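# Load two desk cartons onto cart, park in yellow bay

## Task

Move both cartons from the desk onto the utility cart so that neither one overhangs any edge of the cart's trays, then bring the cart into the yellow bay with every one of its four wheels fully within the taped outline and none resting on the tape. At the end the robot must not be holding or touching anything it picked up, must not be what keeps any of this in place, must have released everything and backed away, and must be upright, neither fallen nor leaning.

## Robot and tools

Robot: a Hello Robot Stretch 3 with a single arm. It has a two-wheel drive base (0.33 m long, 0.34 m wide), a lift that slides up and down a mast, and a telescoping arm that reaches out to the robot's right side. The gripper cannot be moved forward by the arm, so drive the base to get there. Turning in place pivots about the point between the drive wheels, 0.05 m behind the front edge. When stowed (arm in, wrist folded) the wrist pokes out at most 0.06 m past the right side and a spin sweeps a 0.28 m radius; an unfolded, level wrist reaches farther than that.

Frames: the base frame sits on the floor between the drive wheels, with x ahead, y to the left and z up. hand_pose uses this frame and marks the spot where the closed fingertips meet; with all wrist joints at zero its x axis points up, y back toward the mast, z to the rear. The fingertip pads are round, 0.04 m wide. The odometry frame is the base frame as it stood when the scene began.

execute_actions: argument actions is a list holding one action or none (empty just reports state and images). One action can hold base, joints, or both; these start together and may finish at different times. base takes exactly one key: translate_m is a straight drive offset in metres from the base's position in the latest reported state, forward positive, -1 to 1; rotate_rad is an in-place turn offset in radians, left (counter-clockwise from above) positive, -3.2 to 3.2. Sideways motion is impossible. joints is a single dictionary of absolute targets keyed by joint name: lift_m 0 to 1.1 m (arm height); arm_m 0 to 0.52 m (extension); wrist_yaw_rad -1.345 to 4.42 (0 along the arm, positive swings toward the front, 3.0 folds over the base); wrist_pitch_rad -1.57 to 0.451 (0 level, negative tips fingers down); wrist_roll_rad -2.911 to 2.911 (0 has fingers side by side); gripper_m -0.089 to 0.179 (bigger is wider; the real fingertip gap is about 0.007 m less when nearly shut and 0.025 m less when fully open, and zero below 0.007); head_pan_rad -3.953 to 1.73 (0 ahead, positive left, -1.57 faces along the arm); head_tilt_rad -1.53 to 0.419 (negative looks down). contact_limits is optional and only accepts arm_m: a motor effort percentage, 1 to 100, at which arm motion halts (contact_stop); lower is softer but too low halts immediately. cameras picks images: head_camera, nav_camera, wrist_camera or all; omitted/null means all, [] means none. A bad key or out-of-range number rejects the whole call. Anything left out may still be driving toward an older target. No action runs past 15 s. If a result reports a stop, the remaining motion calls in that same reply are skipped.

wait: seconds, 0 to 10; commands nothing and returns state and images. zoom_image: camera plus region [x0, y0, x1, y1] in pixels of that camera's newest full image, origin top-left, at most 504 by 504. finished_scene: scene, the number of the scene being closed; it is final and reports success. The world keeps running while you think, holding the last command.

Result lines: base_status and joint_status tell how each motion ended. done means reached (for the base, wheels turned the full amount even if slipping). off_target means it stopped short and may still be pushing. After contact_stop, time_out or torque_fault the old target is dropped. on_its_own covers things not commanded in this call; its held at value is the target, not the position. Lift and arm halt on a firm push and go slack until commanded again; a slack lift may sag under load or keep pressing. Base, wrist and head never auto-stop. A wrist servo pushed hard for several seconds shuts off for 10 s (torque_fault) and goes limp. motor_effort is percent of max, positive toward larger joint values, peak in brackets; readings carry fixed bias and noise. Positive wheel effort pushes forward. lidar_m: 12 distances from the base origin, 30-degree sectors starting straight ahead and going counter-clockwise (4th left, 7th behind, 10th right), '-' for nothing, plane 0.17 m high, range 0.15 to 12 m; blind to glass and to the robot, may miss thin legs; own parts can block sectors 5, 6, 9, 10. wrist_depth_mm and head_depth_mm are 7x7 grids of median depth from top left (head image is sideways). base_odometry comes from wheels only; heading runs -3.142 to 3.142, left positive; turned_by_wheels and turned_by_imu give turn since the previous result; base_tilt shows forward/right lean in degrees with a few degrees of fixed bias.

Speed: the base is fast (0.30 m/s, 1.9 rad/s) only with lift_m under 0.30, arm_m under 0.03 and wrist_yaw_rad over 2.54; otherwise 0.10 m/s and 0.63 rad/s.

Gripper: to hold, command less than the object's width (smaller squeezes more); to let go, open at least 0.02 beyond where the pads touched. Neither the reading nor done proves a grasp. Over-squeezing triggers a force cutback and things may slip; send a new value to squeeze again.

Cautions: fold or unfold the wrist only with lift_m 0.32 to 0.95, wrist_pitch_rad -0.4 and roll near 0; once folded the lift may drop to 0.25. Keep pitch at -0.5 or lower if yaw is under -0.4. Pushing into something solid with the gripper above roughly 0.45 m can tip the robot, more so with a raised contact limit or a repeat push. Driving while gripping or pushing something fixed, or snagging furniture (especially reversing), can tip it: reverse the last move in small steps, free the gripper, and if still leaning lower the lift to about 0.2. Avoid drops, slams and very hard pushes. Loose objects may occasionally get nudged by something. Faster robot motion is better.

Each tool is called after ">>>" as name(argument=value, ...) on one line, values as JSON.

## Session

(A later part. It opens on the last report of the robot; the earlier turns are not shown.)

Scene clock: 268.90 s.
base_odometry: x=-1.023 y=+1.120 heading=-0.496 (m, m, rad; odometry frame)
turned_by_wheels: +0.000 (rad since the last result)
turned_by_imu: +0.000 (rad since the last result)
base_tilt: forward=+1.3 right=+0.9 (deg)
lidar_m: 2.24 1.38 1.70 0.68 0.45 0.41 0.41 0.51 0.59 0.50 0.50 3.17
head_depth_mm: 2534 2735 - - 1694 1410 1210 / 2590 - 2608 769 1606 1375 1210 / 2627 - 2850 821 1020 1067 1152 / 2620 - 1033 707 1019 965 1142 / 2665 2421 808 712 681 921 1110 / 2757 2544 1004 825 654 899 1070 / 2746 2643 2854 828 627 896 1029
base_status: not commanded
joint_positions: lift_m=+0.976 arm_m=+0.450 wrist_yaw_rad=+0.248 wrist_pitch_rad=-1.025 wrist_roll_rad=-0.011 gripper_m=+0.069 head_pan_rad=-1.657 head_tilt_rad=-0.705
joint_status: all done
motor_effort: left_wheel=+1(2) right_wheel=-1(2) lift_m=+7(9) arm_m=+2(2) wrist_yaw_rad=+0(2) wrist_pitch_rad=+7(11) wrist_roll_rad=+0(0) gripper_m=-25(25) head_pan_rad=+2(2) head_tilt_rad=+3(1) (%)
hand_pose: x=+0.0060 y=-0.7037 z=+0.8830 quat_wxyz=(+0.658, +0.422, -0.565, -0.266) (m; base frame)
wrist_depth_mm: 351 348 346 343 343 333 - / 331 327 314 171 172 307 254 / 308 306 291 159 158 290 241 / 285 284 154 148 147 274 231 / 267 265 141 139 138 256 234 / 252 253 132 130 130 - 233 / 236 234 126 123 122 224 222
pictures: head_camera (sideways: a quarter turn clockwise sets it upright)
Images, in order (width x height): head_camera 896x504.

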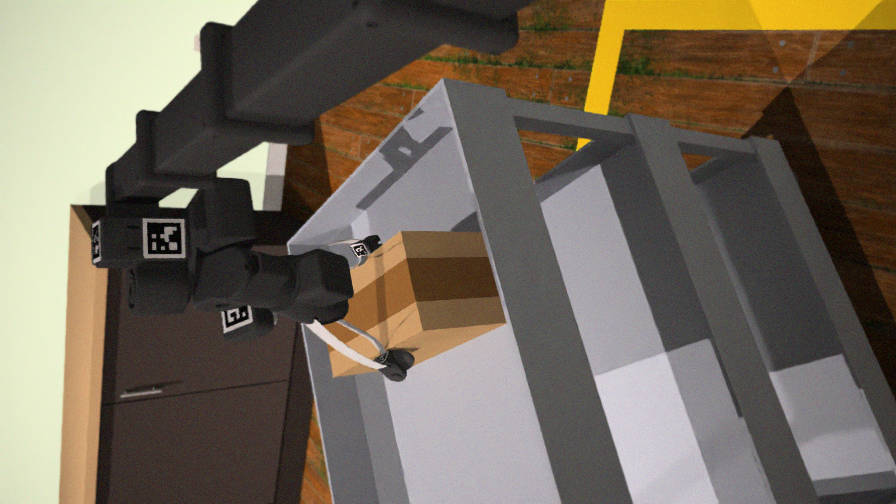

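>>> execute_actions(actions=[{"joints":{"gripper_m":0.15}}], cameras=[])

>>> execute_actions(actions=[{"joints":{"lift_m":1.06}}], cameras=[])

>>> execute_actions(actions=[{"base":{"rotate_rad":-0.08},"joints":{"arm_m":0.0,"wrist_yaw_rad":1.2,"gripper_m":0.02,"head_pan_rad":-1.4,"head_tilt_rad":-0.9}}], cameras=["head_camera"])

>>> execute_actions(actions=[{"base":{"translate_m":0.2},"joints":{"lift_m":0.85,"wrist_pitch_rad":-0.4,"wrist_yaw_rad":1.57}}], cameras=[])

>>> execute_actions(actions=[{"base":{"translate_m":0.35},"joints":{"lift_m":0.28,"wrist_yaw_rad":3.0,"head_pan_rad":0.3,"head_tilt_rad":-0.5}}], cameras=["head_camera","nav_camera"])

Scene clock: 289.63 s.
base_odometry: x=-1.023 y=+1.120 heading=-0.496 (m, m, rad; odometry frame)
turned_by_wheels: +0.000 (rad since the last result)
turned_by_imu: +0.000 (rad since the last result)
base_tilt: forward=+1.4 right=+1.0 (deg)
lidar_m: 2.24 1.39 1.70 0.68 0.45 0.41 0.41 0.51 0.60 0.50 0.50 3.19
head_depth_mm: 2544 2717 - - 1694 1402 1203 / 2577 - 2604 777 1596 1368 1204 / 2632 - 2885 821 1014 1069 1161 / 2644 - 1045 707 1018 960 1134 / 2681 2437 904 713 681 921 1110 / 2733 2544 1010 829 654 897 1066 / 2795 2616 2796 822 628 901 1035
base_status: not commanded
joint_positions: lift_m=+0.976 arm_m=+0.450 wrist_yaw_rad=+0.248 wrist_pitch_rad=-1.012 wrist_roll_rad=-0.011 gripper_m=+0.150 head_pan_rad=-1.657 head_tilt_rad=-0.705
joint_status: all done
motor_effort: left_wheel=+2(1) right_wheel=-1(1) lift_m=+7(7) arm_m=+2(2) wrist_yaw_rad=+1(2) wrist_pitch_rad=+3(7) wrist_roll_rad=+0(0) gripper_m=+0(99) head_pan_rad=+2(2) head_tilt_rad=+2(2) (%)
hand_pose: x=+0.0068 y=-0.7067 z=+0.8844 quat_wxyz=(+0.659, +0.418, -0.567, -0.262) (m; base frame)
wrist_depth_mm: 354 351 349 348 345 333 - / 339 332 323 175 176 314 269 / 313 307 297 162 160 294 241 / 287 285 155 150 150 275 231 / 268 269 143 140 139 259 232 / 254 - 135 132 131 - 222 / 240 235 125 125 124 224 221
pictures: none
No camera images: the call's "cameras" was empty. Leave "cameras" out to get every camera's image.

Scene clock: 291.23 s.
base_odometry: x=-1.023 y=+1.120 heading=-0.496 (m, m, rad; odometry frame)
turned_by_wheels: +0.000 (rad since the last result)
turned_by_imu: +0.000 (rad since the last result)
base_tilt: forward=+1.3 right=+1.0 (deg)
lidar_m: 2.25 1.39 1.70 0.68 0.45 0.41 0.41 0.51 0.60 0.50 0.50 3.20
head_depth_mm: - 2802 2859 2120 1700 1412 1201 / - 2861 2853 775 1615 1377 1202 / 2666 2974 2845 825 1020 1067 1163 / - 2484 1047 708 1020 966 1130 / 2735 2489 923 712 682 915 1113 / 2749 2529 1001 826 655 898 1064 / 2804 2642 2845 829 628 903 1028
base_status: not commanded
joint_positions: lift_m=+1.059 arm_m=+0.450 wrist_yaw_rad=+0.248 wrist_pitch_rad=-1.011 wrist_roll_rad=-0.011 gripper_m=+0.150 head_pan_rad=-1.657 head_tilt_rad=-0.705
joint_status: all done
motor_effort: left_wheel=+2(1) right_wheel=-1(1) lift_m=+29(30) arm_m=+2(2) wrist_yaw_rad=+1(2) wrist_pitch_rad=+3(3) wrist_roll_rad=+1(0) gripper_m=+0(0) head_pan_rad=+3(2) head_tilt_rad=+1(1) (%)
hand_pose: x=+0.0068 y=-0.7069 z=+0.9681 quat_wxyz=(+0.660, +0.418, -0.568, -0.261) (m; base frame)
wrist_depth_mm: - - - - 391 - - / 417 426 424 424 421 411 - / 407 414 405 259 395 381 - / 388 381 375 243 355 356 - / 357 357 349 226 336 334 - / 338 - 326 212 215 - 945 / 319 311 308 200 203 302 773
pictures: none
No camera images: the call's "cameras" was empty. Leave "cameras" out to get every camera's image.

Scene clock: 295.73 s.
base_odometry: x=-1.023 y=+1.120 heading=-0.576 (m, m, rad; odometry frame)
turned_by_wheels: -0.080 (rad since the last result)
turned_by_imu: -0.080 (rad since the last result)
base_tilt: forward=+1.4 right=+1.1 (deg)
lidar_m: 3.32 1.95 1.39 0.77 0.47 0.41 0.41 0.48 0.63 0.51 0.50 3.18
head_depth_mm: - - - - - 1240 1126 / 2282 955 826 - - 1241 1121 / 2245 948 672 677 - 1246 1127 / 2379 942 758 - - 1232 1129 / 2503 954 856 - 976 1221 1132 / 2640 954 833 - 933 1191 1132 / 2783 934 812 654 935 1257 1135
base_status: done
joint_positions: lift_m=+1.059 arm_m=+0.000 wrist_yaw_rad=+1.200 wrist_pitch_rad=-1.011 wrist_roll_rad=-0.011 gripper_m=+0.020 head_pan_rad=-1.407 head_tilt_rad=-0.889
joint_status: all done
motor_effort: left_wheel=+2(11) right_wheel=-2(7) lift_m=+30(29) arm_m=-2(1) wrist_yaw_rad=+1(5) wrist_pitch_rad=+3(3) wrist_roll_rad=+0(0) gripper_m=+0(100) head_pan_rad=+2(16) head_tilt_rad=-4(16) (%)
hand_pose: x=+0.0864 y=-0.1874 z=+0.9681 quat_wxyz=(+0.706, +0.631, -0.313, +0.070) (m; base frame)
wrist_depth_mm: - - - - 428 456 458 / - - - - 778 378 421 / - - - - 759 409 341 / - - - - 742 702 353 / - - - - 997 666 647 / - - - - - 922 624 / - - - - - - 591
pictures: head_camera (sideways: a quarter turn clockwise sets it upright)
Images, in order (width x height): head_camera 896x504.

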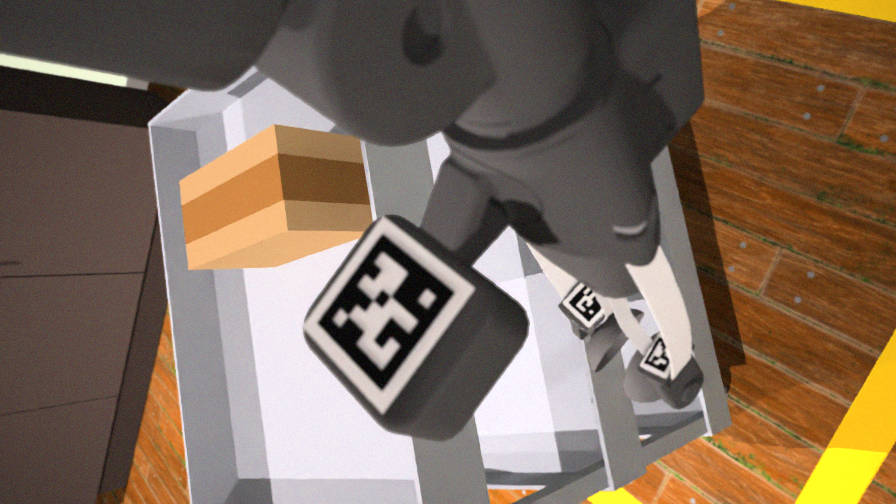

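Scene clock: 299.07 s.
base_odometry: x=-0.855 y=+1.011 heading=-0.576 (m, m, rad; odometry frame)
turned_by_wheels: +0.000 (rad since the last result)
turned_by_imu: +0.000 (rad since the last result)
base_tilt: forward=+1.4 right=+1.1 (deg)
lidar_m: 3.19 1.88 1.26 1.15 0.67 0.61 0.60 0.71 0.53 0.43 0.42 3.00
head_depth_mm: 2409 930 673 714 964 - 1108 / 2240 945 779 658 973 - 1101 / 2343 951 805 643 949 1170 1094 / 2435 928 806 635 928 1149 1100 / 2583 2658 806 664 909 - 1094 / 2728 2695 863 615 1472 1303 1116 / 3267 2657 2059 1696 1468 1308 1131
base_status: done
joint_positions: lift_m=+0.851 arm_m=+0.000 wrist_yaw_rad=+1.568 wrist_pitch_rad=-0.420 wrist_roll_rad=-0.011 gripper_m=+0.020 head_pan_rad=-1.407 head_tilt_rad=-0.889
joint_status: all done
motor_effort: left_wheel=+2(9) right_wheel=-2(1) lift_m=+8(24) arm_m=-2(2) wrist_yaw_rad=+2(2) wrist_pitch_rad=+5(6) wrist_roll_rad=+1(0) gripper_m=-1(1) head_pan_rad=+2(2) head_tilt_rad=-3(4) (%)
hand_pose: x=+0.2028 y=-0.1461 z=+0.8629 quat_wxyz=(+0.596, +0.590, -0.382, +0.387) (m; base frame)
wrist_depth_mm: - - - - - - - / - - - - - - - / - - - - - - - / - - - - - - - / - - - - - - - / - - - - - - - / - - - - - - -
pictures: none
No camera images: the call's "cameras" was empty. Leave "cameras" out to get every camera's image.

Scene clock: 305.07 s.
base_odometry: x=-0.562 y=+0.820 heading=-0.575 (m, m, rad; odometry frame)
turned_by_wheels: +0.000 (rad since the last result)
turned_by_imu: +0.000 (rad since the last result)
base_tilt: forward=+1.4 right=+1.1 (deg)
lidar_m: 2.84 1.72 1.09 1.55 1.06 0.93 0.94 0.75 0.43 0.51 3.08 2.71
head_depth_mm: 2409 2601 2748 2825 2131 1642 1352 / 2520 2704 2893 2957 2126 1655 1354 / 2667 2882 3080 2796 2118 1649 1351 / 2418 2589 2791 2526 2104 1647 1351 / 2108 2263 2272 1416 2032 1646 1343 / 1857 1981 2030 1336 2044 1647 1345 / 1665 1760 1852 1336 1086 1653 1351
base_status: done
joint_positions: lift_m=+0.281 arm_m=+0.000 wrist_yaw_rad=+2.998 wrist_pitch_rad=-0.419 wrist_roll_rad=-0.011 gripper_m=+0.020 head_pan_rad=+0.293 head_tilt_rad=-0.507
joint_status: all done
motor_effort: left_wheel=+2(8) right_wheel=-2(2) lift_m=+8(7) arm_m=-2(2) wrist_yaw_rad=+2(3) wrist_pitch_rad=+5(6) wrist_roll_rad=+1(0) gripper_m=-1(1) head_pan_rad=+2(29) head_tilt_rad=+3(18) (%)
hand_pose: x=+0.0109 y=+0.0767 z=+0.2931 quat_wxyz=(+0.196, +0.696, +0.098, +0.683) (m; base frame)
wrist_depth_mm: 869 - - - - - - / 915 - - - - - - / 897 - - - - - - / 792 785 786 777 760 767 764 / 615 620 616 645 631 605 603 / 512 515 - - 519 501 499 / 452 - - - 427 427 427
pictures: head_camera (sideways: a quarter turn clockwise sets it upright), nav_camera (sideways: a quarter turn counterclockwise sets it upright)
Images, in order (width x height): head_camera 896x504, nav_camera 672x504.

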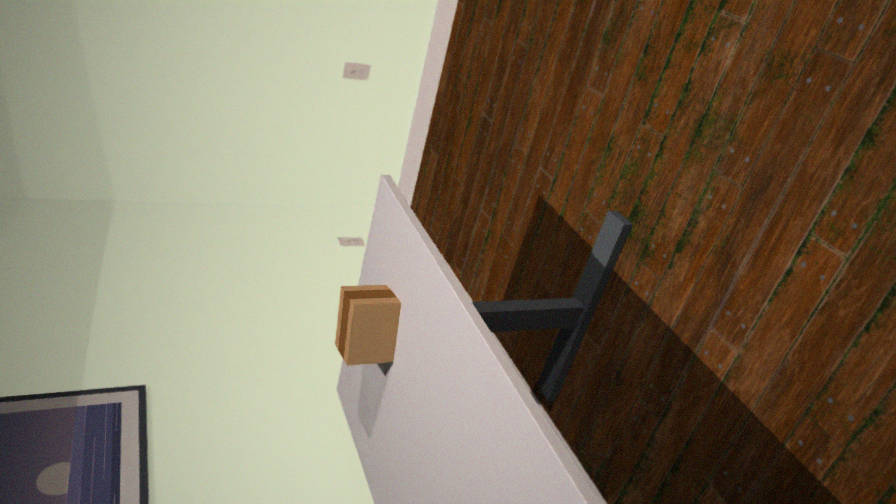

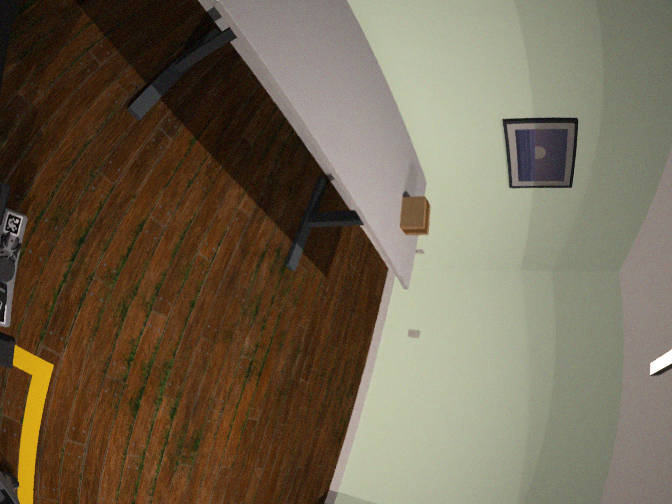

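>>> execute_actions(actions=[{"base":{"translate_m":1.0},"joints":{"head_pan_rad":0.9,"head_tilt_rad":-0.75}}], cameras=["head_camera","nav_camera"])

Scene clock: 318.23 s.
base_odometry: x=+0.277 y=+0.276 heading=-0.575 (m, m, rad; odometry frame)
turned_by_wheels: +0.000 (rad since the last result)
turned_by_imu: +0.002 (rad since the last result)
base_tilt: forward=+1.3 right=+1.1 (deg)
lidar_m: 1.88 1.46 0.88 1.27 1.49 1.89 1.88 1.23 2.88 2.88 2.01 1.88
head_depth_mm: 1317 1509 1745 1916 1548 1382 1178 / 1267 1430 1629 897 1507 1370 1183 / 1205 1366 1446 877 792 1340 1183 / 1158 1296 1181 826 747 1376 1190 / 1116 1246 1184 872 729 1378 1186 / 1074 1188 1186 904 729 1354 1193 / 1041 1142 1189 905 729 1291 1188
base_status: done
joint_positions: lift_m=+0.281 arm_m=+0.000 wrist_yaw_rad=+2.998 wrist_pitch_rad=-0.419 wrist_roll_rad=-0.011 gripper_m=+0.020 head_pan_rad=+0.893 head_tilt_rad=-0.741
joint_status: all done
motor_effort: left_wheel=+1(13) right_wheel=-1(4) lift_m=+8(8) arm_m=-2(2) wrist_yaw_rad=+1(3) wrist_pitch_rad=+5(5) wrist_roll_rad=+1(0) gripper_m=+0(0) head_pan_rad=+2(27) head_tilt_rad=-2(16) (%)
hand_pose: x=+0.0107 y=+0.0767 z=+0.2931 quat_wxyz=(+0.196, +0.696, +0.099, +0.683) (m; base frame)
wrist_depth_mm: - 935 - - - - - / - - - - - - - / - - - - - 926 984 / 779 786 767 783 780 748 755 / 623 612 - 632 631 594 580 / 506 528 - - 513 505 495 / 451 - - - 430 427 427
pictures: head_camera (sideways: a quarter turn clockwise sets it upright), nav_camera (sideways: a quarter turn counterclockwise sets it upright)
Images, in order (width x height): head_camera 896x504, nav_camera 672x504.

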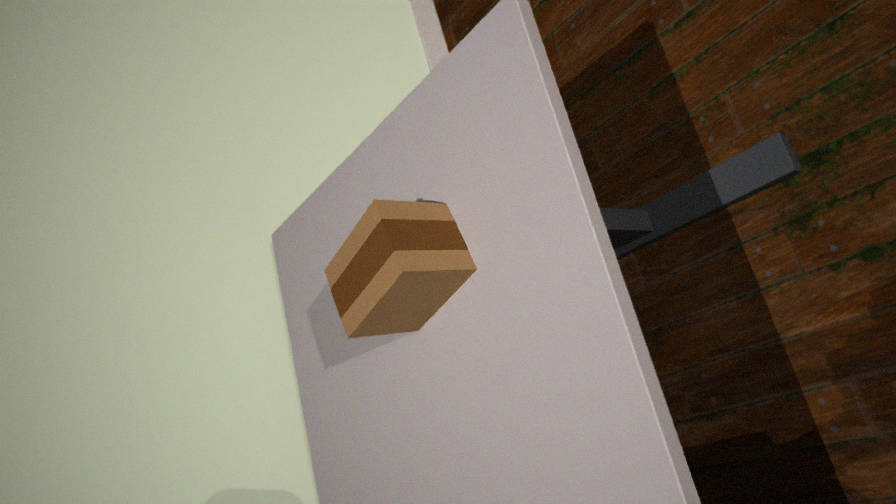

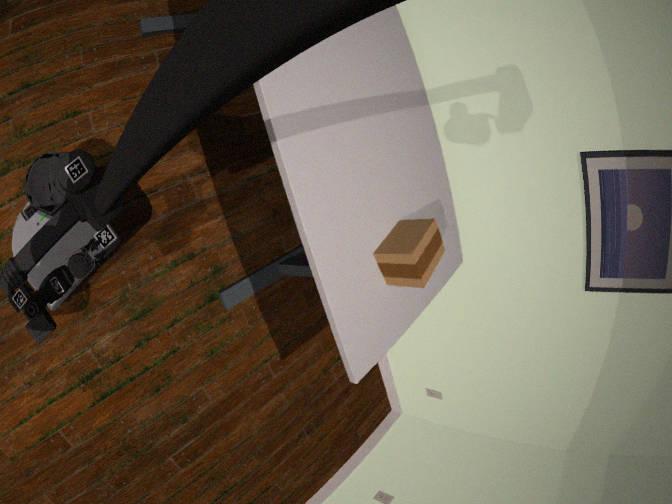

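>>> execute_actions(actions=[{"base":{"translate_m":0.14},"joints":{"lift_m":0.45}}], cameras=[])

>>> execute_actions(actions=[{"base":{"rotate_rad":2.6},"joints":{"lift_m":1.0,"wrist_yaw_rad":1.5,"head_pan_rad":-1.5,"head_tilt_rad":-0.7}}], cameras=[])

>>> execute_actions(actions=[{"joints":{"wrist_yaw_rad":0.52,"wrist_pitch_rad":-1.0,"gripper_m":0.179,"arm_m":0.42}}], cameras=["head_camera","wrist_camera"])

Scene clock: 342.17 s.
base_odometry: x=+0.395 y=+0.200 heading=-0.575 (m, m, rad; odometry frame)
turned_by_wheels: +0.000 (rad since the last result)
turned_by_imu: +0.000 (rad since the last result)
base_tilt: forward=+1.4 right=+1.0 (deg)
lidar_m: 1.74 1.41 0.79 1.23 1.44 2.02 2.01 1.37 2.92 2.93 1.93 1.74
head_depth_mm: 1280 1438 1665 1895 1631 1370 1184 / 1225 1374 1594 1837 791 1374 1178 / 1166 1312 1496 899 748 1376 1178 / 1127 1251 1343 903 726 1321 1173 / 1080 1204 1187 768 730 1316 1187 / 1038 1152 1190 796 728 1291 1189 / 1005 1105 1173 909 729 640 1185
base_status: done
joint_positions: lift_m=+0.449 arm_m=+0.000 wrist_yaw_rad=+2.999 wrist_pitch_rad=-0.419 wrist_roll_rad=-0.011 gripper_m=+0.020 head_pan_rad=+0.893 head_tilt_rad=-0.741
joint_status: all done
motor_effort: left_wheel=+1(14) right_wheel=-1(5) lift_m=+29(32) arm_m=-2(2) wrist_yaw_rad=+0(1) wrist_pitch_rad=+5(5) wrist_roll_rad=+1(1) gripper_m=+0(0) head_pan_rad=+2(3) head_tilt_rad=-3(2) (%)
hand_pose: x=+0.0107 y=+0.0768 z=+0.4617 quat_wxyz=(+0.196, +0.696, +0.099, +0.683) (m; base frame)
wrist_depth_mm: - - - - - - - / - - - - - - - / - - - - - - - / - - - - - - - / 890 870 - 910 912 848 844 / 733 718 722 692 729 688 706 / 624 621 - 604 617 610 606
pictures: none
No camera images: the call's "cameras" was empty. Leave "cameras" out to get every camera's image.

Scene clock: 348.00 s.
base_odometry: x=+0.395 y=+0.200 heading=+2.025 (m, m, rad; odometry frame)
turned_by_wheels: +2.600 (rad since the last result)
turned_by_imu: +2.590 (rad since the last result)
base_tilt: forward=+1.4 right=+1.0 (deg)
lidar_m: 2.02 2.01 1.37 2.92 2.92 1.93 1.74 1.74 1.43 0.79 1.23 1.22
head_depth_mm: 1114 1242 1413 1581 - - 1167 / 1087 1223 1356 1024 - - 1148 / 1064 1194 1278 789 751 - 1137 / 1049 1171 1243 788 750 - - / 1029 1142 1218 914 753 - - / 1006 1116 1217 945 798 - - / 993 1103 1189 949 - - -
base_status: done
joint_positions: lift_m=+0.999 arm_m=+0.000 wrist_yaw_rad=+1.502 wrist_pitch_rad=-0.419 wrist_roll_rad=-0.011 gripper_m=+0.020 head_pan_rad=-1.493 head_tilt_rad=-0.705
joint_status: all done
motor_effort: left_wheel=-3(8) right_wheel=+1(4) lift_m=+30(25) arm_m=-2(1) wrist_yaw_rad=-3(4) wrist_pitch_rad=+5(5) wrist_roll_rad=+1(0) gripper_m=-1(1) head_pan_rad=-2(29) head_tilt_rad=+2(6) (%)
hand_pose: x=+0.2024 y=-0.1607 z=+1.0117 quat_wxyz=(+0.609, +0.577, -0.402, +0.368) (m; base frame)
wrist_depth_mm: - - - - - - 940 / - - - - - - 932 / - - - - - - 928 / - - - - 758 769 748 / - - - - 627 596 598 / - - - - 521 502 489 / - - - - - 427 425
pictures: none
No camera images: the call's "cameras" was empty. Leave "cameras" out to get every camera's image.

Scene clock: 352.27 s.
base_odometry: x=+0.395 y=+0.200 heading=+2.025 (m, m, rad; odometry frame)
turned_by_wheels: +0.000 (rad since the last result)
turned_by_imu: +0.000 (rad since the last result)
base_tilt: forward=+1.5 right=+1.0 (deg)
lidar_m: 2.02 2.01 1.37 2.91 2.92 1.94 1.74 1.74 1.43 0.79 1.23 1.22
head_depth_mm: 1088 1292 1423 1601 752 1376 1201 / 1061 - 1365 939 751 1336 1206 / 1059 - 1126 809 753 1304 1194 / 1049 1154 1245 787 751 1305 1204 / 1029 1142 1224 915 752 672 1205 / 1009 1124 1214 948 754 656 1202 / 995 1091 1185 953 756 658 1207
base_status: not commanded
joint_positions: lift_m=+0.999 arm_m=+0.420 wrist_yaw_rad=+0.520 wrist_pitch_rad=-1.006 wrist_roll_rad=-0.011 gripper_m=+0.179 head_pan_rad=-1.493 head_tilt_rad=-0.705
joint_status: all done
motor_effort: left_wheel=-3(4) right_wheel=+1(1) lift_m=+30(30) arm_m=+2(1) wrist_yaw_rad=-1(4) wrist_pitch_rad=+2(5) wrist_roll_rad=+1(0) gripper_m=+0(99) head_pan_rad=-3(2) head_tilt_rad=+4(3) (%)
hand_pose: x=+0.0364 y=-0.6660 z=+0.9086 quat_wxyz=(+0.689, +0.490, -0.507, -0.168) (m; base frame)
wrist_depth_mm: 520 506 498 499 498 485 537 / 467 464 462 458 451 445 621 / 437 428 423 425 416 414 735 / 400 399 392 265 259 388 871 / 375 379 363 243 242 360 - / 353 - 344 227 227 336 994 / 329 324 324 316 307 317 310
pictures: head_camera (sideways: a quarter turn clockwise sets it upright), wrist_camera
Images, in order (width x height): head_camera 896x504, wrist_camera 644x364.

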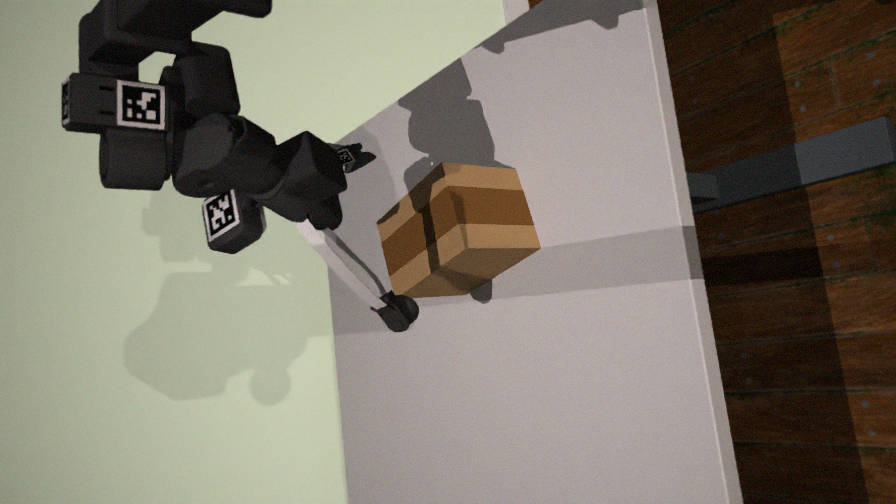

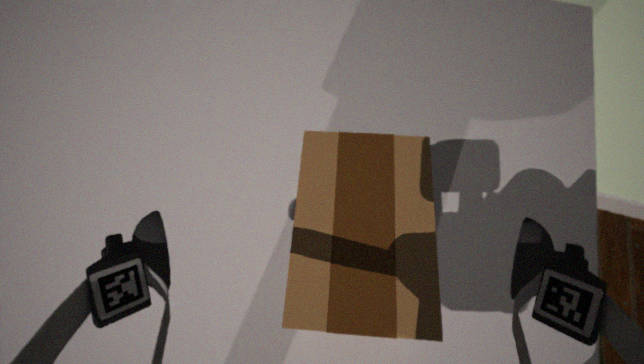

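>>> execute_actions(actions=[{"joints":{"wrist_yaw_rad":0.5,"arm_m":0.455,"lift_m":0.96}}], cameras=["wrist_camera"])

>>> execute_actions(actions=[{"joints":{"lift_m":0.9}}], cameras=["head_camera","wrist_camera"])

Scene clock: 360.67 s.
base_odometry: x=+0.395 y=+0.200 heading=+2.025 (m, m, rad; odometry frame)
turned_by_wheels: +0.000 (rad since the last result)
turned_by_imu: +0.000 (rad since the last result)
base_tilt: forward=+1.5 right=+1.2 (deg)
lidar_m: 2.02 2.01 1.36 2.92 2.92 1.93 1.74 1.74 1.43 0.79 1.23 1.22
head_depth_mm: 1107 - 1437 1589 749 1368 1211 / 1084 - 1375 943 747 1340 1203 / 1066 1148 - 808 753 1310 1197 / 1049 1161 1249 783 754 1324 1209 / 1026 1141 1210 912 752 672 1207 / 1004 1120 1202 947 755 659 1214 / 990 1096 1183 947 754 659 1211
base_status: not commanded
joint_positions: lift_m=+0.961 arm_m=+0.455 wrist_yaw_rad=+0.502 wrist_pitch_rad=-1.007 wrist_roll_rad=-0.011 gripper_m=+0.179 head_pan_rad=-1.493 head_tilt_rad=-0.705
joint_status: all done
motor_effort: left_wheel=-4(3) right_wheel=+1(1) lift_m=+8(25) arm_m=+3(3) wrist_yaw_rad=-2(3) wrist_pitch_rad=+2(2) wrist_roll_rad=+0(1) gripper_m=+0(0) head_pan_rad=-2(2) head_tilt_rad=+2(1) (%)
hand_pose: x=+0.0345 y=-0.7020 z=+0.8700 quat_wxyz=(+0.688, +0.485, -0.511, -0.174) (m; base frame)
wrist_depth_mm: 455 453 446 440 433 426 437 / 417 413 404 403 398 392 404 / 385 383 373 376 370 363 374 / 352 353 351 215 220 340 341 / 331 332 321 201 205 319 318 / 313 - 303 188 189 299 964 / 291 289 282 178 178 281 276
pictures: wrist_camera
Images, in order (width x height): wrist_camera 644x364.

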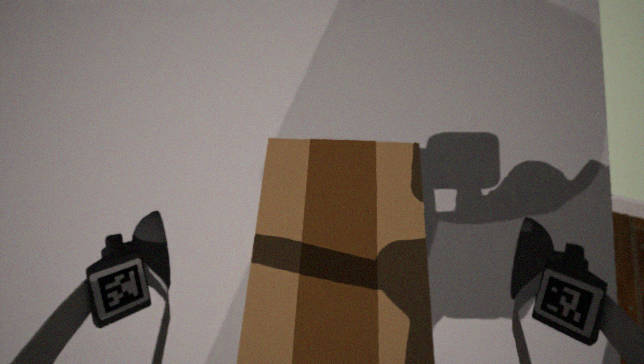

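Scene clock: 362.03 s.
base_odometry: x=+0.395 y=+0.200 heading=+2.025 (m, m, rad; odometry frame)
turned_by_wheels: +0.000 (rad since the last result)
turned_by_imu: +0.000 (rad since the last result)
base_tilt: forward=+1.4 right=+1.0 (deg)
lidar_m: 2.02 2.01 1.36 2.91 2.93 1.93 1.74 1.74 1.43 0.79 1.23 1.22
head_depth_mm: 1112 1223 - 1583 747 1373 1210 / 1089 1189 1416 947 751 1346 1199 / 1066 1174 - 780 748 1306 1191 / 1045 1161 1238 778 749 1316 1209 / 1029 1142 1220 933 753 674 1204 / 1011 1120 1211 951 752 659 1203 / 996 1092 1185 950 753 658 1212
base_status: not commanded
joint_positions: lift_m=+0.901 arm_m=+0.455 wrist_yaw_rad=+0.502 wrist_pitch_rad=-1.007 wrist_roll_rad=-0.011 gripper_m=+0.179 head_pan_rad=-1.493 head_tilt_rad=-0.705
joint_status: all done
motor_effort: left_wheel=-3(4) right_wheel=+1(1) lift_m=+8(9) arm_m=+3(2) wrist_yaw_rad=-2(3) wrist_pitch_rad=+2(2) wrist_roll_rad=+1(1) gripper_m=+0(0) head_pan_rad=-3(3) head_tilt_rad=+2(2) (%)
hand_pose: x=+0.0345 y=-0.7020 z=+0.8100 quat_wxyz=(+0.688, +0.485, -0.511, -0.174) (m; base frame)
wrist_depth_mm: 374 364 358 356 353 347 341 / 340 333 331 327 323 320 314 / 313 307 295 161 161 293 291 / 287 284 155 150 149 273 270 / 267 269 145 140 139 257 252 / 256 - 134 131 130 239 239 / 236 234 125 123 123 225 222
pictures: head_camera (sideways: a quarter turn clockwise sets it upright), wrist_camera
Images, in order (width x height): head_camera 896x504, wrist_camera 644x364.

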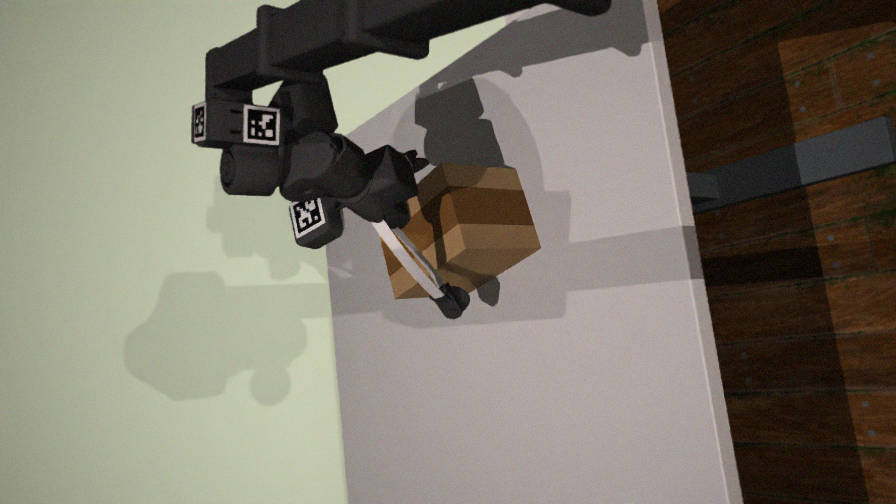

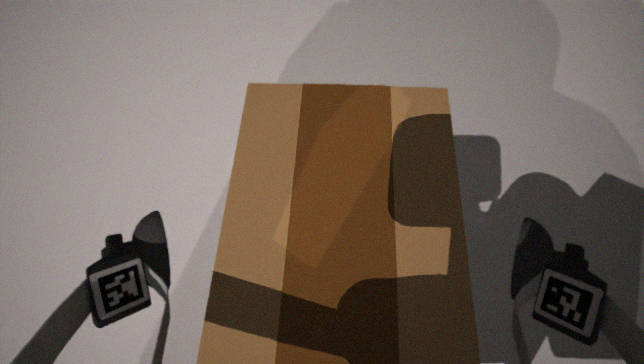

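>>> execute_actions(actions=[{"joints":{"wrist_yaw_rad":0.46,"arm_m":0.437}}], cameras=["wrist_camera"])

>>> execute_actions(actions=[{"joints":{"gripper_m":0.068}}], cameras=[])

>>> execute_actions(actions=[{"joints":{"lift_m":0.95}}], cameras=["head_camera","wrist_camera"])

Scene clock: 372.87 s.
base_odometry: x=+0.395 y=+0.200 heading=+2.025 (m, m, rad; odometry frame)
turned_by_wheels: +0.000 (rad since the last result)
turned_by_imu: +0.000 (rad since the last result)
base_tilt: forward=+1.4 right=+1.0 (deg)
lidar_m: 2.02 2.01 1.37 2.92 2.92 1.93 1.74 1.74 1.43 0.79 1.23 1.22
head_depth_mm: 1107 1226 - 1566 750 1371 1204 / 1088 1194 1428 938 750 1342 1207 / 1066 1179 - 782 750 1310 1195 / 1047 1171 1238 777 752 1311 1204 / 1027 1143 1220 946 752 672 1204 / 1008 1121 1208 945 755 658 1208 / 990 1097 1176 945 755 659 1211
base_status: not commanded
joint_positions: lift_m=+0.901 arm_m=+0.437 wrist_yaw_rad=+0.462 wrist_pitch_rad=-1.007 wrist_roll_rad=-0.011 gripper_m=+0.179 head_pan_rad=-1.493 head_tilt_rad=-0.705
joint_status: all done
motor_effort: left_wheel=-4(4) right_wheel=+1(1) lift_m=+8(8) arm_m=-2(1) wrist_yaw_rad=-3(3) wrist_pitch_rad=+2(2) wrist_roll_rad=+0(1) gripper_m=+0(0) head_pan_rad=-3(2) head_tilt_rad=+1(2) (%)
hand_pose: x=+0.0304 y=-0.6866 z=+0.8100 quat_wxyz=(+0.684, +0.475, -0.521, -0.188) (m; base frame)
wrist_depth_mm: 368 368 359 354 350 347 344 / 340 332 326 174 172 319 314 / 313 308 299 162 159 294 291 / 286 285 275 149 149 274 272 / 268 269 145 140 139 256 255 / 256 - 136 131 130 235 238 / 235 235 126 124 122 224 221
pictures: wrist_camera
Images, in order (width x height): wrist_camera 644x364.

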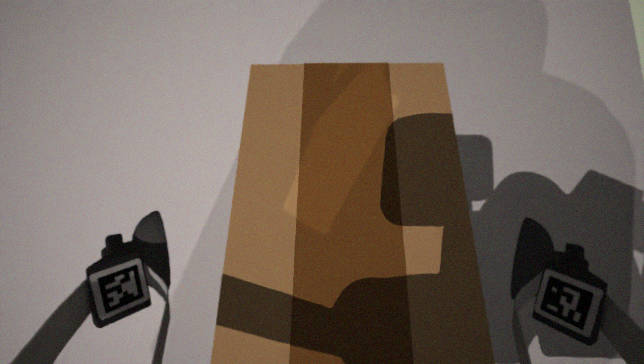

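Scene clock: 374.47 s.
base_odometry: x=+0.395 y=+0.200 heading=+2.024 (m, m, rad; odometry frame)
turned_by_wheels: +0.000 (rad since the last result)
turned_by_imu: +0.000 (rad since the last result)
base_tilt: forward=+1.4 right=+1.1 (deg)
lidar_m: 2.02 2.01 1.36 2.92 2.92 1.93 1.74 1.74 1.43 0.79 1.23 1.22
head_depth_mm: 1107 1236 - 1569 749 1370 1197 / 1089 1184 1440 941 750 1341 1203 / 1059 1179 - 784 749 1305 1199 / 1045 1166 1242 775 751 1311 1205 / 1025 1138 1217 913 753 674 1204 / 1011 1112 1209 945 756 658 1202 / 991 1094 1185 944 754 659 1208
base_status: not commanded
joint_positions: lift_m=+0.901 arm_m=+0.437 wrist_yaw_rad=+0.456 wrist_pitch_rad=-1.008 wrist_roll_rad=-0.011 gripper_m=+0.069 head_pan_rad=-1.493 head_tilt_rad=-0.705
joint_status: all done
motor_effort: left_wheel=-7(7) right_wheel=+4(5) lift_m=+8(8) arm_m=-2(2) wrist_yaw_rad=+3(5) wrist_pitch_rad=+2(2) wrist_roll_rad=+0(0) gripper_m=-26(100) head_pan_rad=-2(3) head_tilt_rad=+3(2) (%)
hand_pose: x=+0.0297 y=-0.6868 z=+0.8099 quat_wxyz=(+0.683, +0.474, -0.522, -0.190) (m; base frame)
wrist_depth_mm: 370 362 359 355 349 345 344 / 338 332 324 174 174 320 314 / 309 308 295 160 159 295 291 / 285 285 155 150 148 274 271 / 268 265 142 140 138 260 253 / 251 251 133 131 130 - 238 / 235 233 126 123 122 224 225
pictures: none
No camera images: the call's "cameras" was empty. Leave "cameras" out to get every camera's image.

Scene clock: 375.77 s.
base_odometry: x=+0.395 y=+0.200 heading=+2.025 (m, m, rad; odometry frame)
turned_by_wheels: +0.000 (rad since the last result)
turned_by_imu: +0.000 (rad since the last result)
base_tilt: forward=+1.3 right=+1.2 (deg)
lidar_m: 2.02 2.01 1.36 2.92 2.92 1.93 1.74 1.74 1.43 0.79 1.23 1.22
head_depth_mm: 1107 1194 1432 1586 749 1374 1206 / 1089 - 1383 943 750 1341 1196 / 1065 1160 - 757 751 1309 1197 / 1048 1170 1242 743 752 1310 1205 / 1030 1137 1218 914 751 671 1211 / 1011 1117 1214 950 752 656 1207 / 991 1095 1189 949 755 659 1206
base_status: not commanded
joint_positions: lift_m=+0.949 arm_m=+0.437 wrist_yaw_rad=+0.458 wrist_pitch_rad=-1.036 wrist_roll_rad=-0.011 gripper_m=+0.069 head_pan_rad=-1.493 head_tilt_rad=-0.705
joint_status: all done
motor_effort: left_wheel=-4(7) right_wheel=+2(4) lift_m=+32(33) arm_m=-2(2) wrist_yaw_rad=+1(3) wrist_pitch_rad=+10(11) wrist_roll_rad=+0(0) gripper_m=-25(26) head_pan_rad=-2(3) head_tilt_rad=+1(3) (%)
hand_pose: x=+0.0270 y=-0.6809 z=+0.8551 quat_wxyz=(+0.681, +0.481, -0.515, -0.199) (m; base frame)
wrist_depth_mm: 423 411 412 405 400 395 402 / 384 379 379 181 361 363 371 / 358 359 343 165 164 340 344 / 335 335 158 151 151 318 321 / 318 314 141 140 140 304 300 / 295 293 132 131 131 - 281 / 277 277 125 123 122 265 267
pictures: head_camera (sideways: a quarter turn clockwise sets it upright), wrist_camera
Images, in order (width x height): head_camera 896x504, wrist_camera 644x364.

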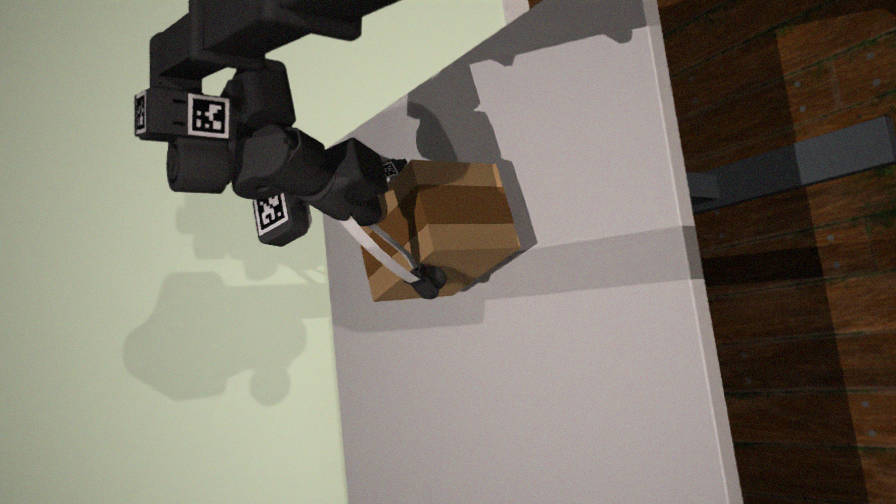

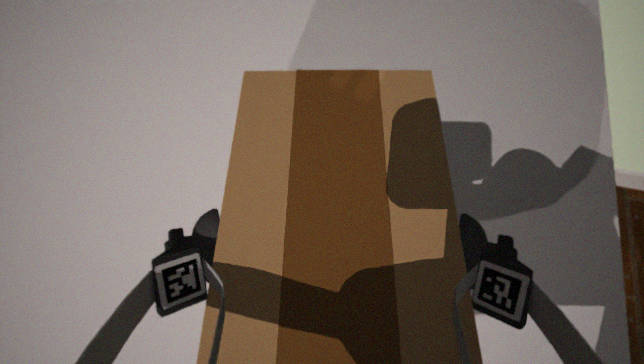

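>>> execute_actions(actions=[{"base":{"rotate_rad":1.287},"joints":{"lift_m":1.1,"arm_m":0.2}}], cameras=[])

>>> execute_actions(actions=[{"base":{"translate_m":0.907},"joints":{"wrist_yaw_rad":0.33,"arm_m":0.12,"head_pan_rad":-0.7,"head_tilt_rad":-0.85}}])

Scene clock: 394.20 s.
base_odometry: x=+0.395 y=+0.200 heading=-2.972 (m, m, rad; odometry frame)
turned_by_wheels: +1.287 (rad since the last result)
turned_by_imu: +1.282 (rad since the last result)
base_tilt: forward=+1.3 right=+1.0 (deg)
lidar_m: 1.37 2.92 2.48 1.82 1.75 1.79 0.79 0.86 1.26 1.22 2.01 1.37
head_depth_mm: - 1572 1266 942 750 1375 1203 / - - 1155 915 1549 1404 1204 / 1964 - - 457 1553 1408 1209 / 1950 2134 2274 439 480 1403 1210 / 1859 2029 2193 529 1652 1417 1206 / 1742 1940 2151 2132 1697 1415 1205 / 1674 1871 2025 2138 1711 1409 1209
base_status: done
joint_positions: lift_m=+1.099 arm_m=+0.200 wrist_yaw_rad=+0.460 wrist_pitch_rad=-1.035 wrist_roll_rad=-0.011 gripper_m=+0.069 head_pan_rad=-1.493 head_tilt_rad=-0.705
joint_status: all done
motor_effort: left_wheel=-4(12) right_wheel=+1(7) lift_m=+32(32) arm_m=-2(5) wrist_yaw_rad=-1(2) wrist_pitch_rad=+10(10) wrist_roll_rad=+0(0) gripper_m=-25(25) head_pan_rad=-2(2) head_tilt_rad=+3(2) (%)
hand_pose: x=+0.0273 y=-0.4440 z=+1.0052 quat_wxyz=(+0.681, +0.482, -0.515, -0.198) (m; base frame)
wrist_depth_mm: - - - - - 596 585 / - - - 180 547 556 544 / - - - 165 165 513 508 / - - 158 151 151 479 473 / - - 142 140 140 456 447 / - - 132 131 130 - 416 / - - 125 123 122 400 398
pictures: none
No camera images: the call's "cameras" was empty. Leave "cameras" out to get every camera's image.

Scene clock: 404.37 s.
base_odometry: x=-0.499 y=+0.047 heading=-2.972 (m, m, rad; odometry frame)
turned_by_wheels: +0.000 (rad since the last result)
turned_by_imu: -0.001 (rad since the last result)
base_tilt: forward=+1.4 right=+1.1 (deg)
lidar_m: 2.14 2.14 2.21 2.28 1.98 2.29 1.69 2.00 1.61 1.64 0.57 0.51
head_depth_mm: 1294 1451 1592 1714 1509 1300 1138 / 1313 1488 818 900 1143 1275 1145 / 1364 1451 866 1058 1029 1225 1143 / 1414 928 865 672 983 1230 1142 / 1447 902 865 652 964 1179 1145 / 1498 1056 869 631 963 1277 1146 / 1539 1054 903 1718 1531 1310 1153
base_status: done
joint_positions: lift_m=+1.099 arm_m=+0.120 wrist_yaw_rad=+0.332 wrist_pitch_rad=-1.035 wrist_roll_rad=-0.011 gripper_m=+0.069 head_pan_rad=-0.707 head_tilt_rad=-0.839
joint_status: all done
motor_effort: left_wheel=-4(6) right_wheel=+1(5) lift_m=+32(32) arm_m=-2(2) wrist_yaw_rad=-2(5) wrist_pitch_rad=+10(10) wrist_roll_rad=+0(0) gripper_m=-25(25) head_pan_rad=+3(28) head_tilt_rad=-3(13) (%)
hand_pose: x=+0.0142 y=-0.3693 z=+1.0051 quat_wxyz=(+0.667, +0.448, -0.544, -0.242) (m; base frame)
wrist_depth_mm: 537 516 - - - - - / 491 408 556 180 - - - / 385 823 639 164 165 - - / 373 771 157 151 151 - - / 740 735 142 141 140 - - / 717 721 132 131 130 - - / - - 125 123 122 - -
pictures: head_camera (sideways: a quarter turn clockwise sets it upright), nav_camera (sideways: a quarter turn counterclockwise sets it upright), wrist_camera
Images, in order (width x height): head_camera 896x504, nav_camera 672x504, wrist_camera 644x364.

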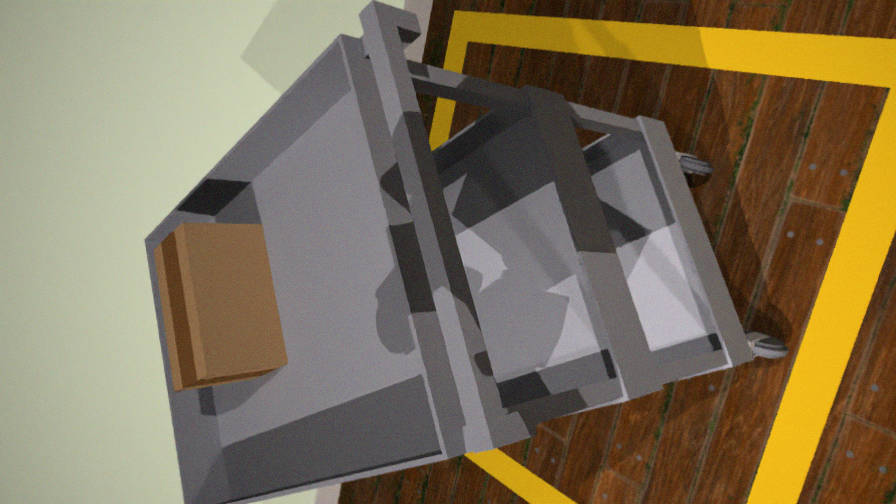

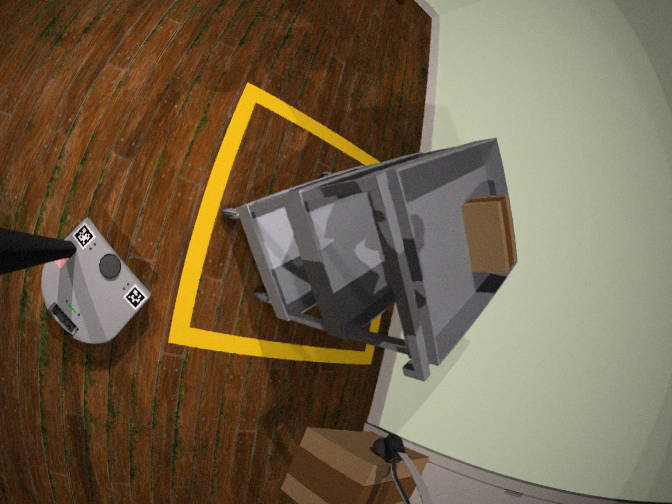

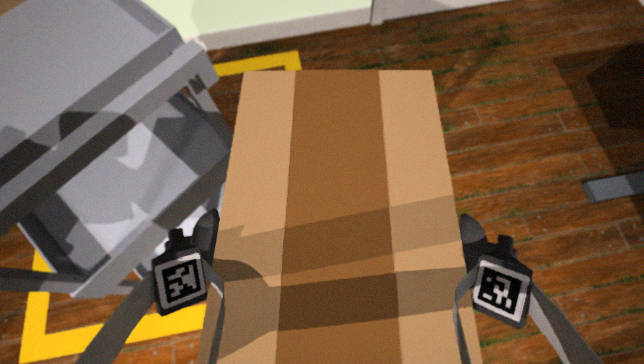

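>>> execute_actions(actions=[{"base":{"rotate_rad":0.85},"joints":{"head_pan_rad":-1.4,"head_tilt_rad":-0.7}}], cameras=["wrist_camera"])

>>> execute_actions(actions=[{"joints":{"arm_m":0.47},"contact_limits":{"arm_m":15}}], cameras=["head_camera","wrist_camera"])

Scene clock: 412.20 s.
base_odometry: x=-0.499 y=+0.047 heading=-2.122 (m, m, rad; odometry frame)
turned_by_wheels: +0.850 (rad since the last result)
turned_by_imu: +0.846 (rad since the last result)
base_tilt: forward=+1.4 right=+1.1 (deg)
lidar_m: 2.14 2.32 1.98 2.22 2.29 1.69 1.61 1.76 0.64 0.52 0.51 2.14
head_depth_mm: - - - 634 871 1002 1178 / 1343 1443 - 380 387 940 1150 / 1399 1528 944 412 377 876 1134 / 1462 1640 957 472 444 911 1138 / 1537 1715 1107 825 635 906 1137 / 1618 1824 2029 2038 1702 1413 1209 / 1712 1922 2250 2146 1700 1408 1212
base_status: done
joint_positions: lift_m=+1.099 arm_m=+0.120 wrist_yaw_rad=+0.331 wrist_pitch_rad=-1.035 wrist_roll_rad=-0.011 gripper_m=+0.069 head_pan_rad=-1.393 head_tilt_rad=-0.705
joint_status: all done
motor_effort: left_wheel=-4(10) right_wheel=+1(5) lift_m=+32(32) arm_m=-2(2) wrist_yaw_rad=-2(2) wrist_pitch_rad=+10(10) wrist_roll_rad=+1(1) gripper_m=-25(25) head_pan_rad=-2(29) head_tilt_rad=+3(14) (%)
hand_pose: x=+0.0142 y=-0.3693 z=+1.0051 quat_wxyz=(+0.667, +0.448, -0.544, -0.242) (m; base frame)
wrist_depth_mm: - - - 511 502 490 976 / - - 488 179 458 464 433 / - - 386 164 163 368 369 / - - 158 152 151 616 - / - - 142 140 140 - - / - - 132 131 130 - - / - - 125 123 122 - -
pictures: wrist_camera
Images, in order (width x height): wrist_camera 644x364.

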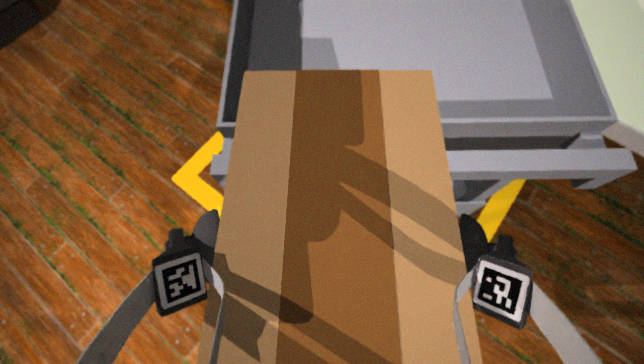

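Scene clock: 416.00 s.
base_odometry: x=-0.499 y=+0.047 heading=-2.122 (m, m, rad; odometry frame)
turned_by_wheels: +0.000 (rad since the last result)
turned_by_imu: +0.000 (rad since the last result)
base_tilt: forward=+1.4 right=+1.1 (deg)
lidar_m: 2.14 2.31 1.98 2.23 2.29 1.68 1.61 1.75 0.64 0.52 0.51 2.14
head_depth_mm: - 1405 1524 824 999 1002 1178 / 1318 1513 672 822 1012 963 1147 / 1405 1527 677 824 1018 962 1130 / 1470 1632 962 822 991 945 1134 / 1535 1725 1107 823 634 902 1139 / 1626 1823 2053 2046 1701 1412 1200 / 1704 1948 2219 2136 1706 1407 1204
base_status: not commanded
joint_positions: lift_m=+1.099 arm_m=+0.470 wrist_yaw_rad=+0.330 wrist_pitch_rad=-1.036 wrist_roll_rad=-0.011 gripper_m=+0.069 head_pan_rad=-1.393 head_tilt_rad=-0.705
joint_status: all done
motor_effort: left_wheel=-4(4) right_wheel=+1(1) lift_m=+32(32) arm_m=+2(2) wrist_yaw_rad=-1(2) wrist_pitch_rad=+10(10) wrist_roll_rad=+0(0) gripper_m=-25(25) head_pan_rad=-2(2) head_tilt_rad=+3(2) (%)
contact_limits: arm_m 15 (drawing in: default 16, maximum 26; extending or still: default 22, maximum 36)
hand_pose: x=+0.0141 y=-0.7188 z=+1.0051 quat_wxyz=(+0.667, +0.448, -0.545, -0.242) (m; base frame)
wrist_depth_mm: - 530 507 347 350 862 763 / - 478 463 179 325 970 861 / - 438 433 165 163 440 - / - 407 158 150 151 403 - / - 384 142 141 140 368 - / - 358 132 131 130 - - / - 346 125 122 122 317 -
pictures: head_camera (sideways: a quarter turn clockwise sets it upright), wrist_camera
Images, in order (width x height): head_camera 896x504, wrist_camera 644x364.

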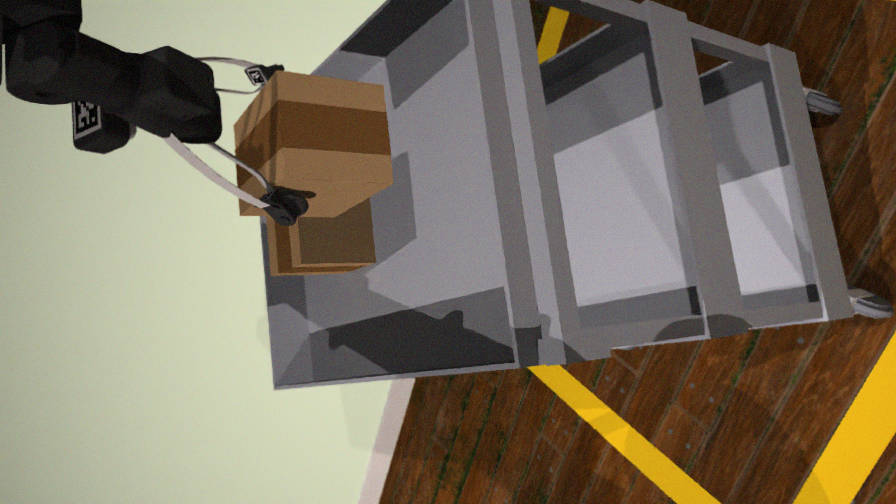

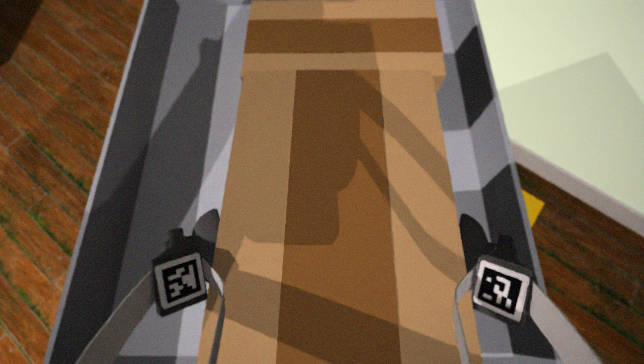

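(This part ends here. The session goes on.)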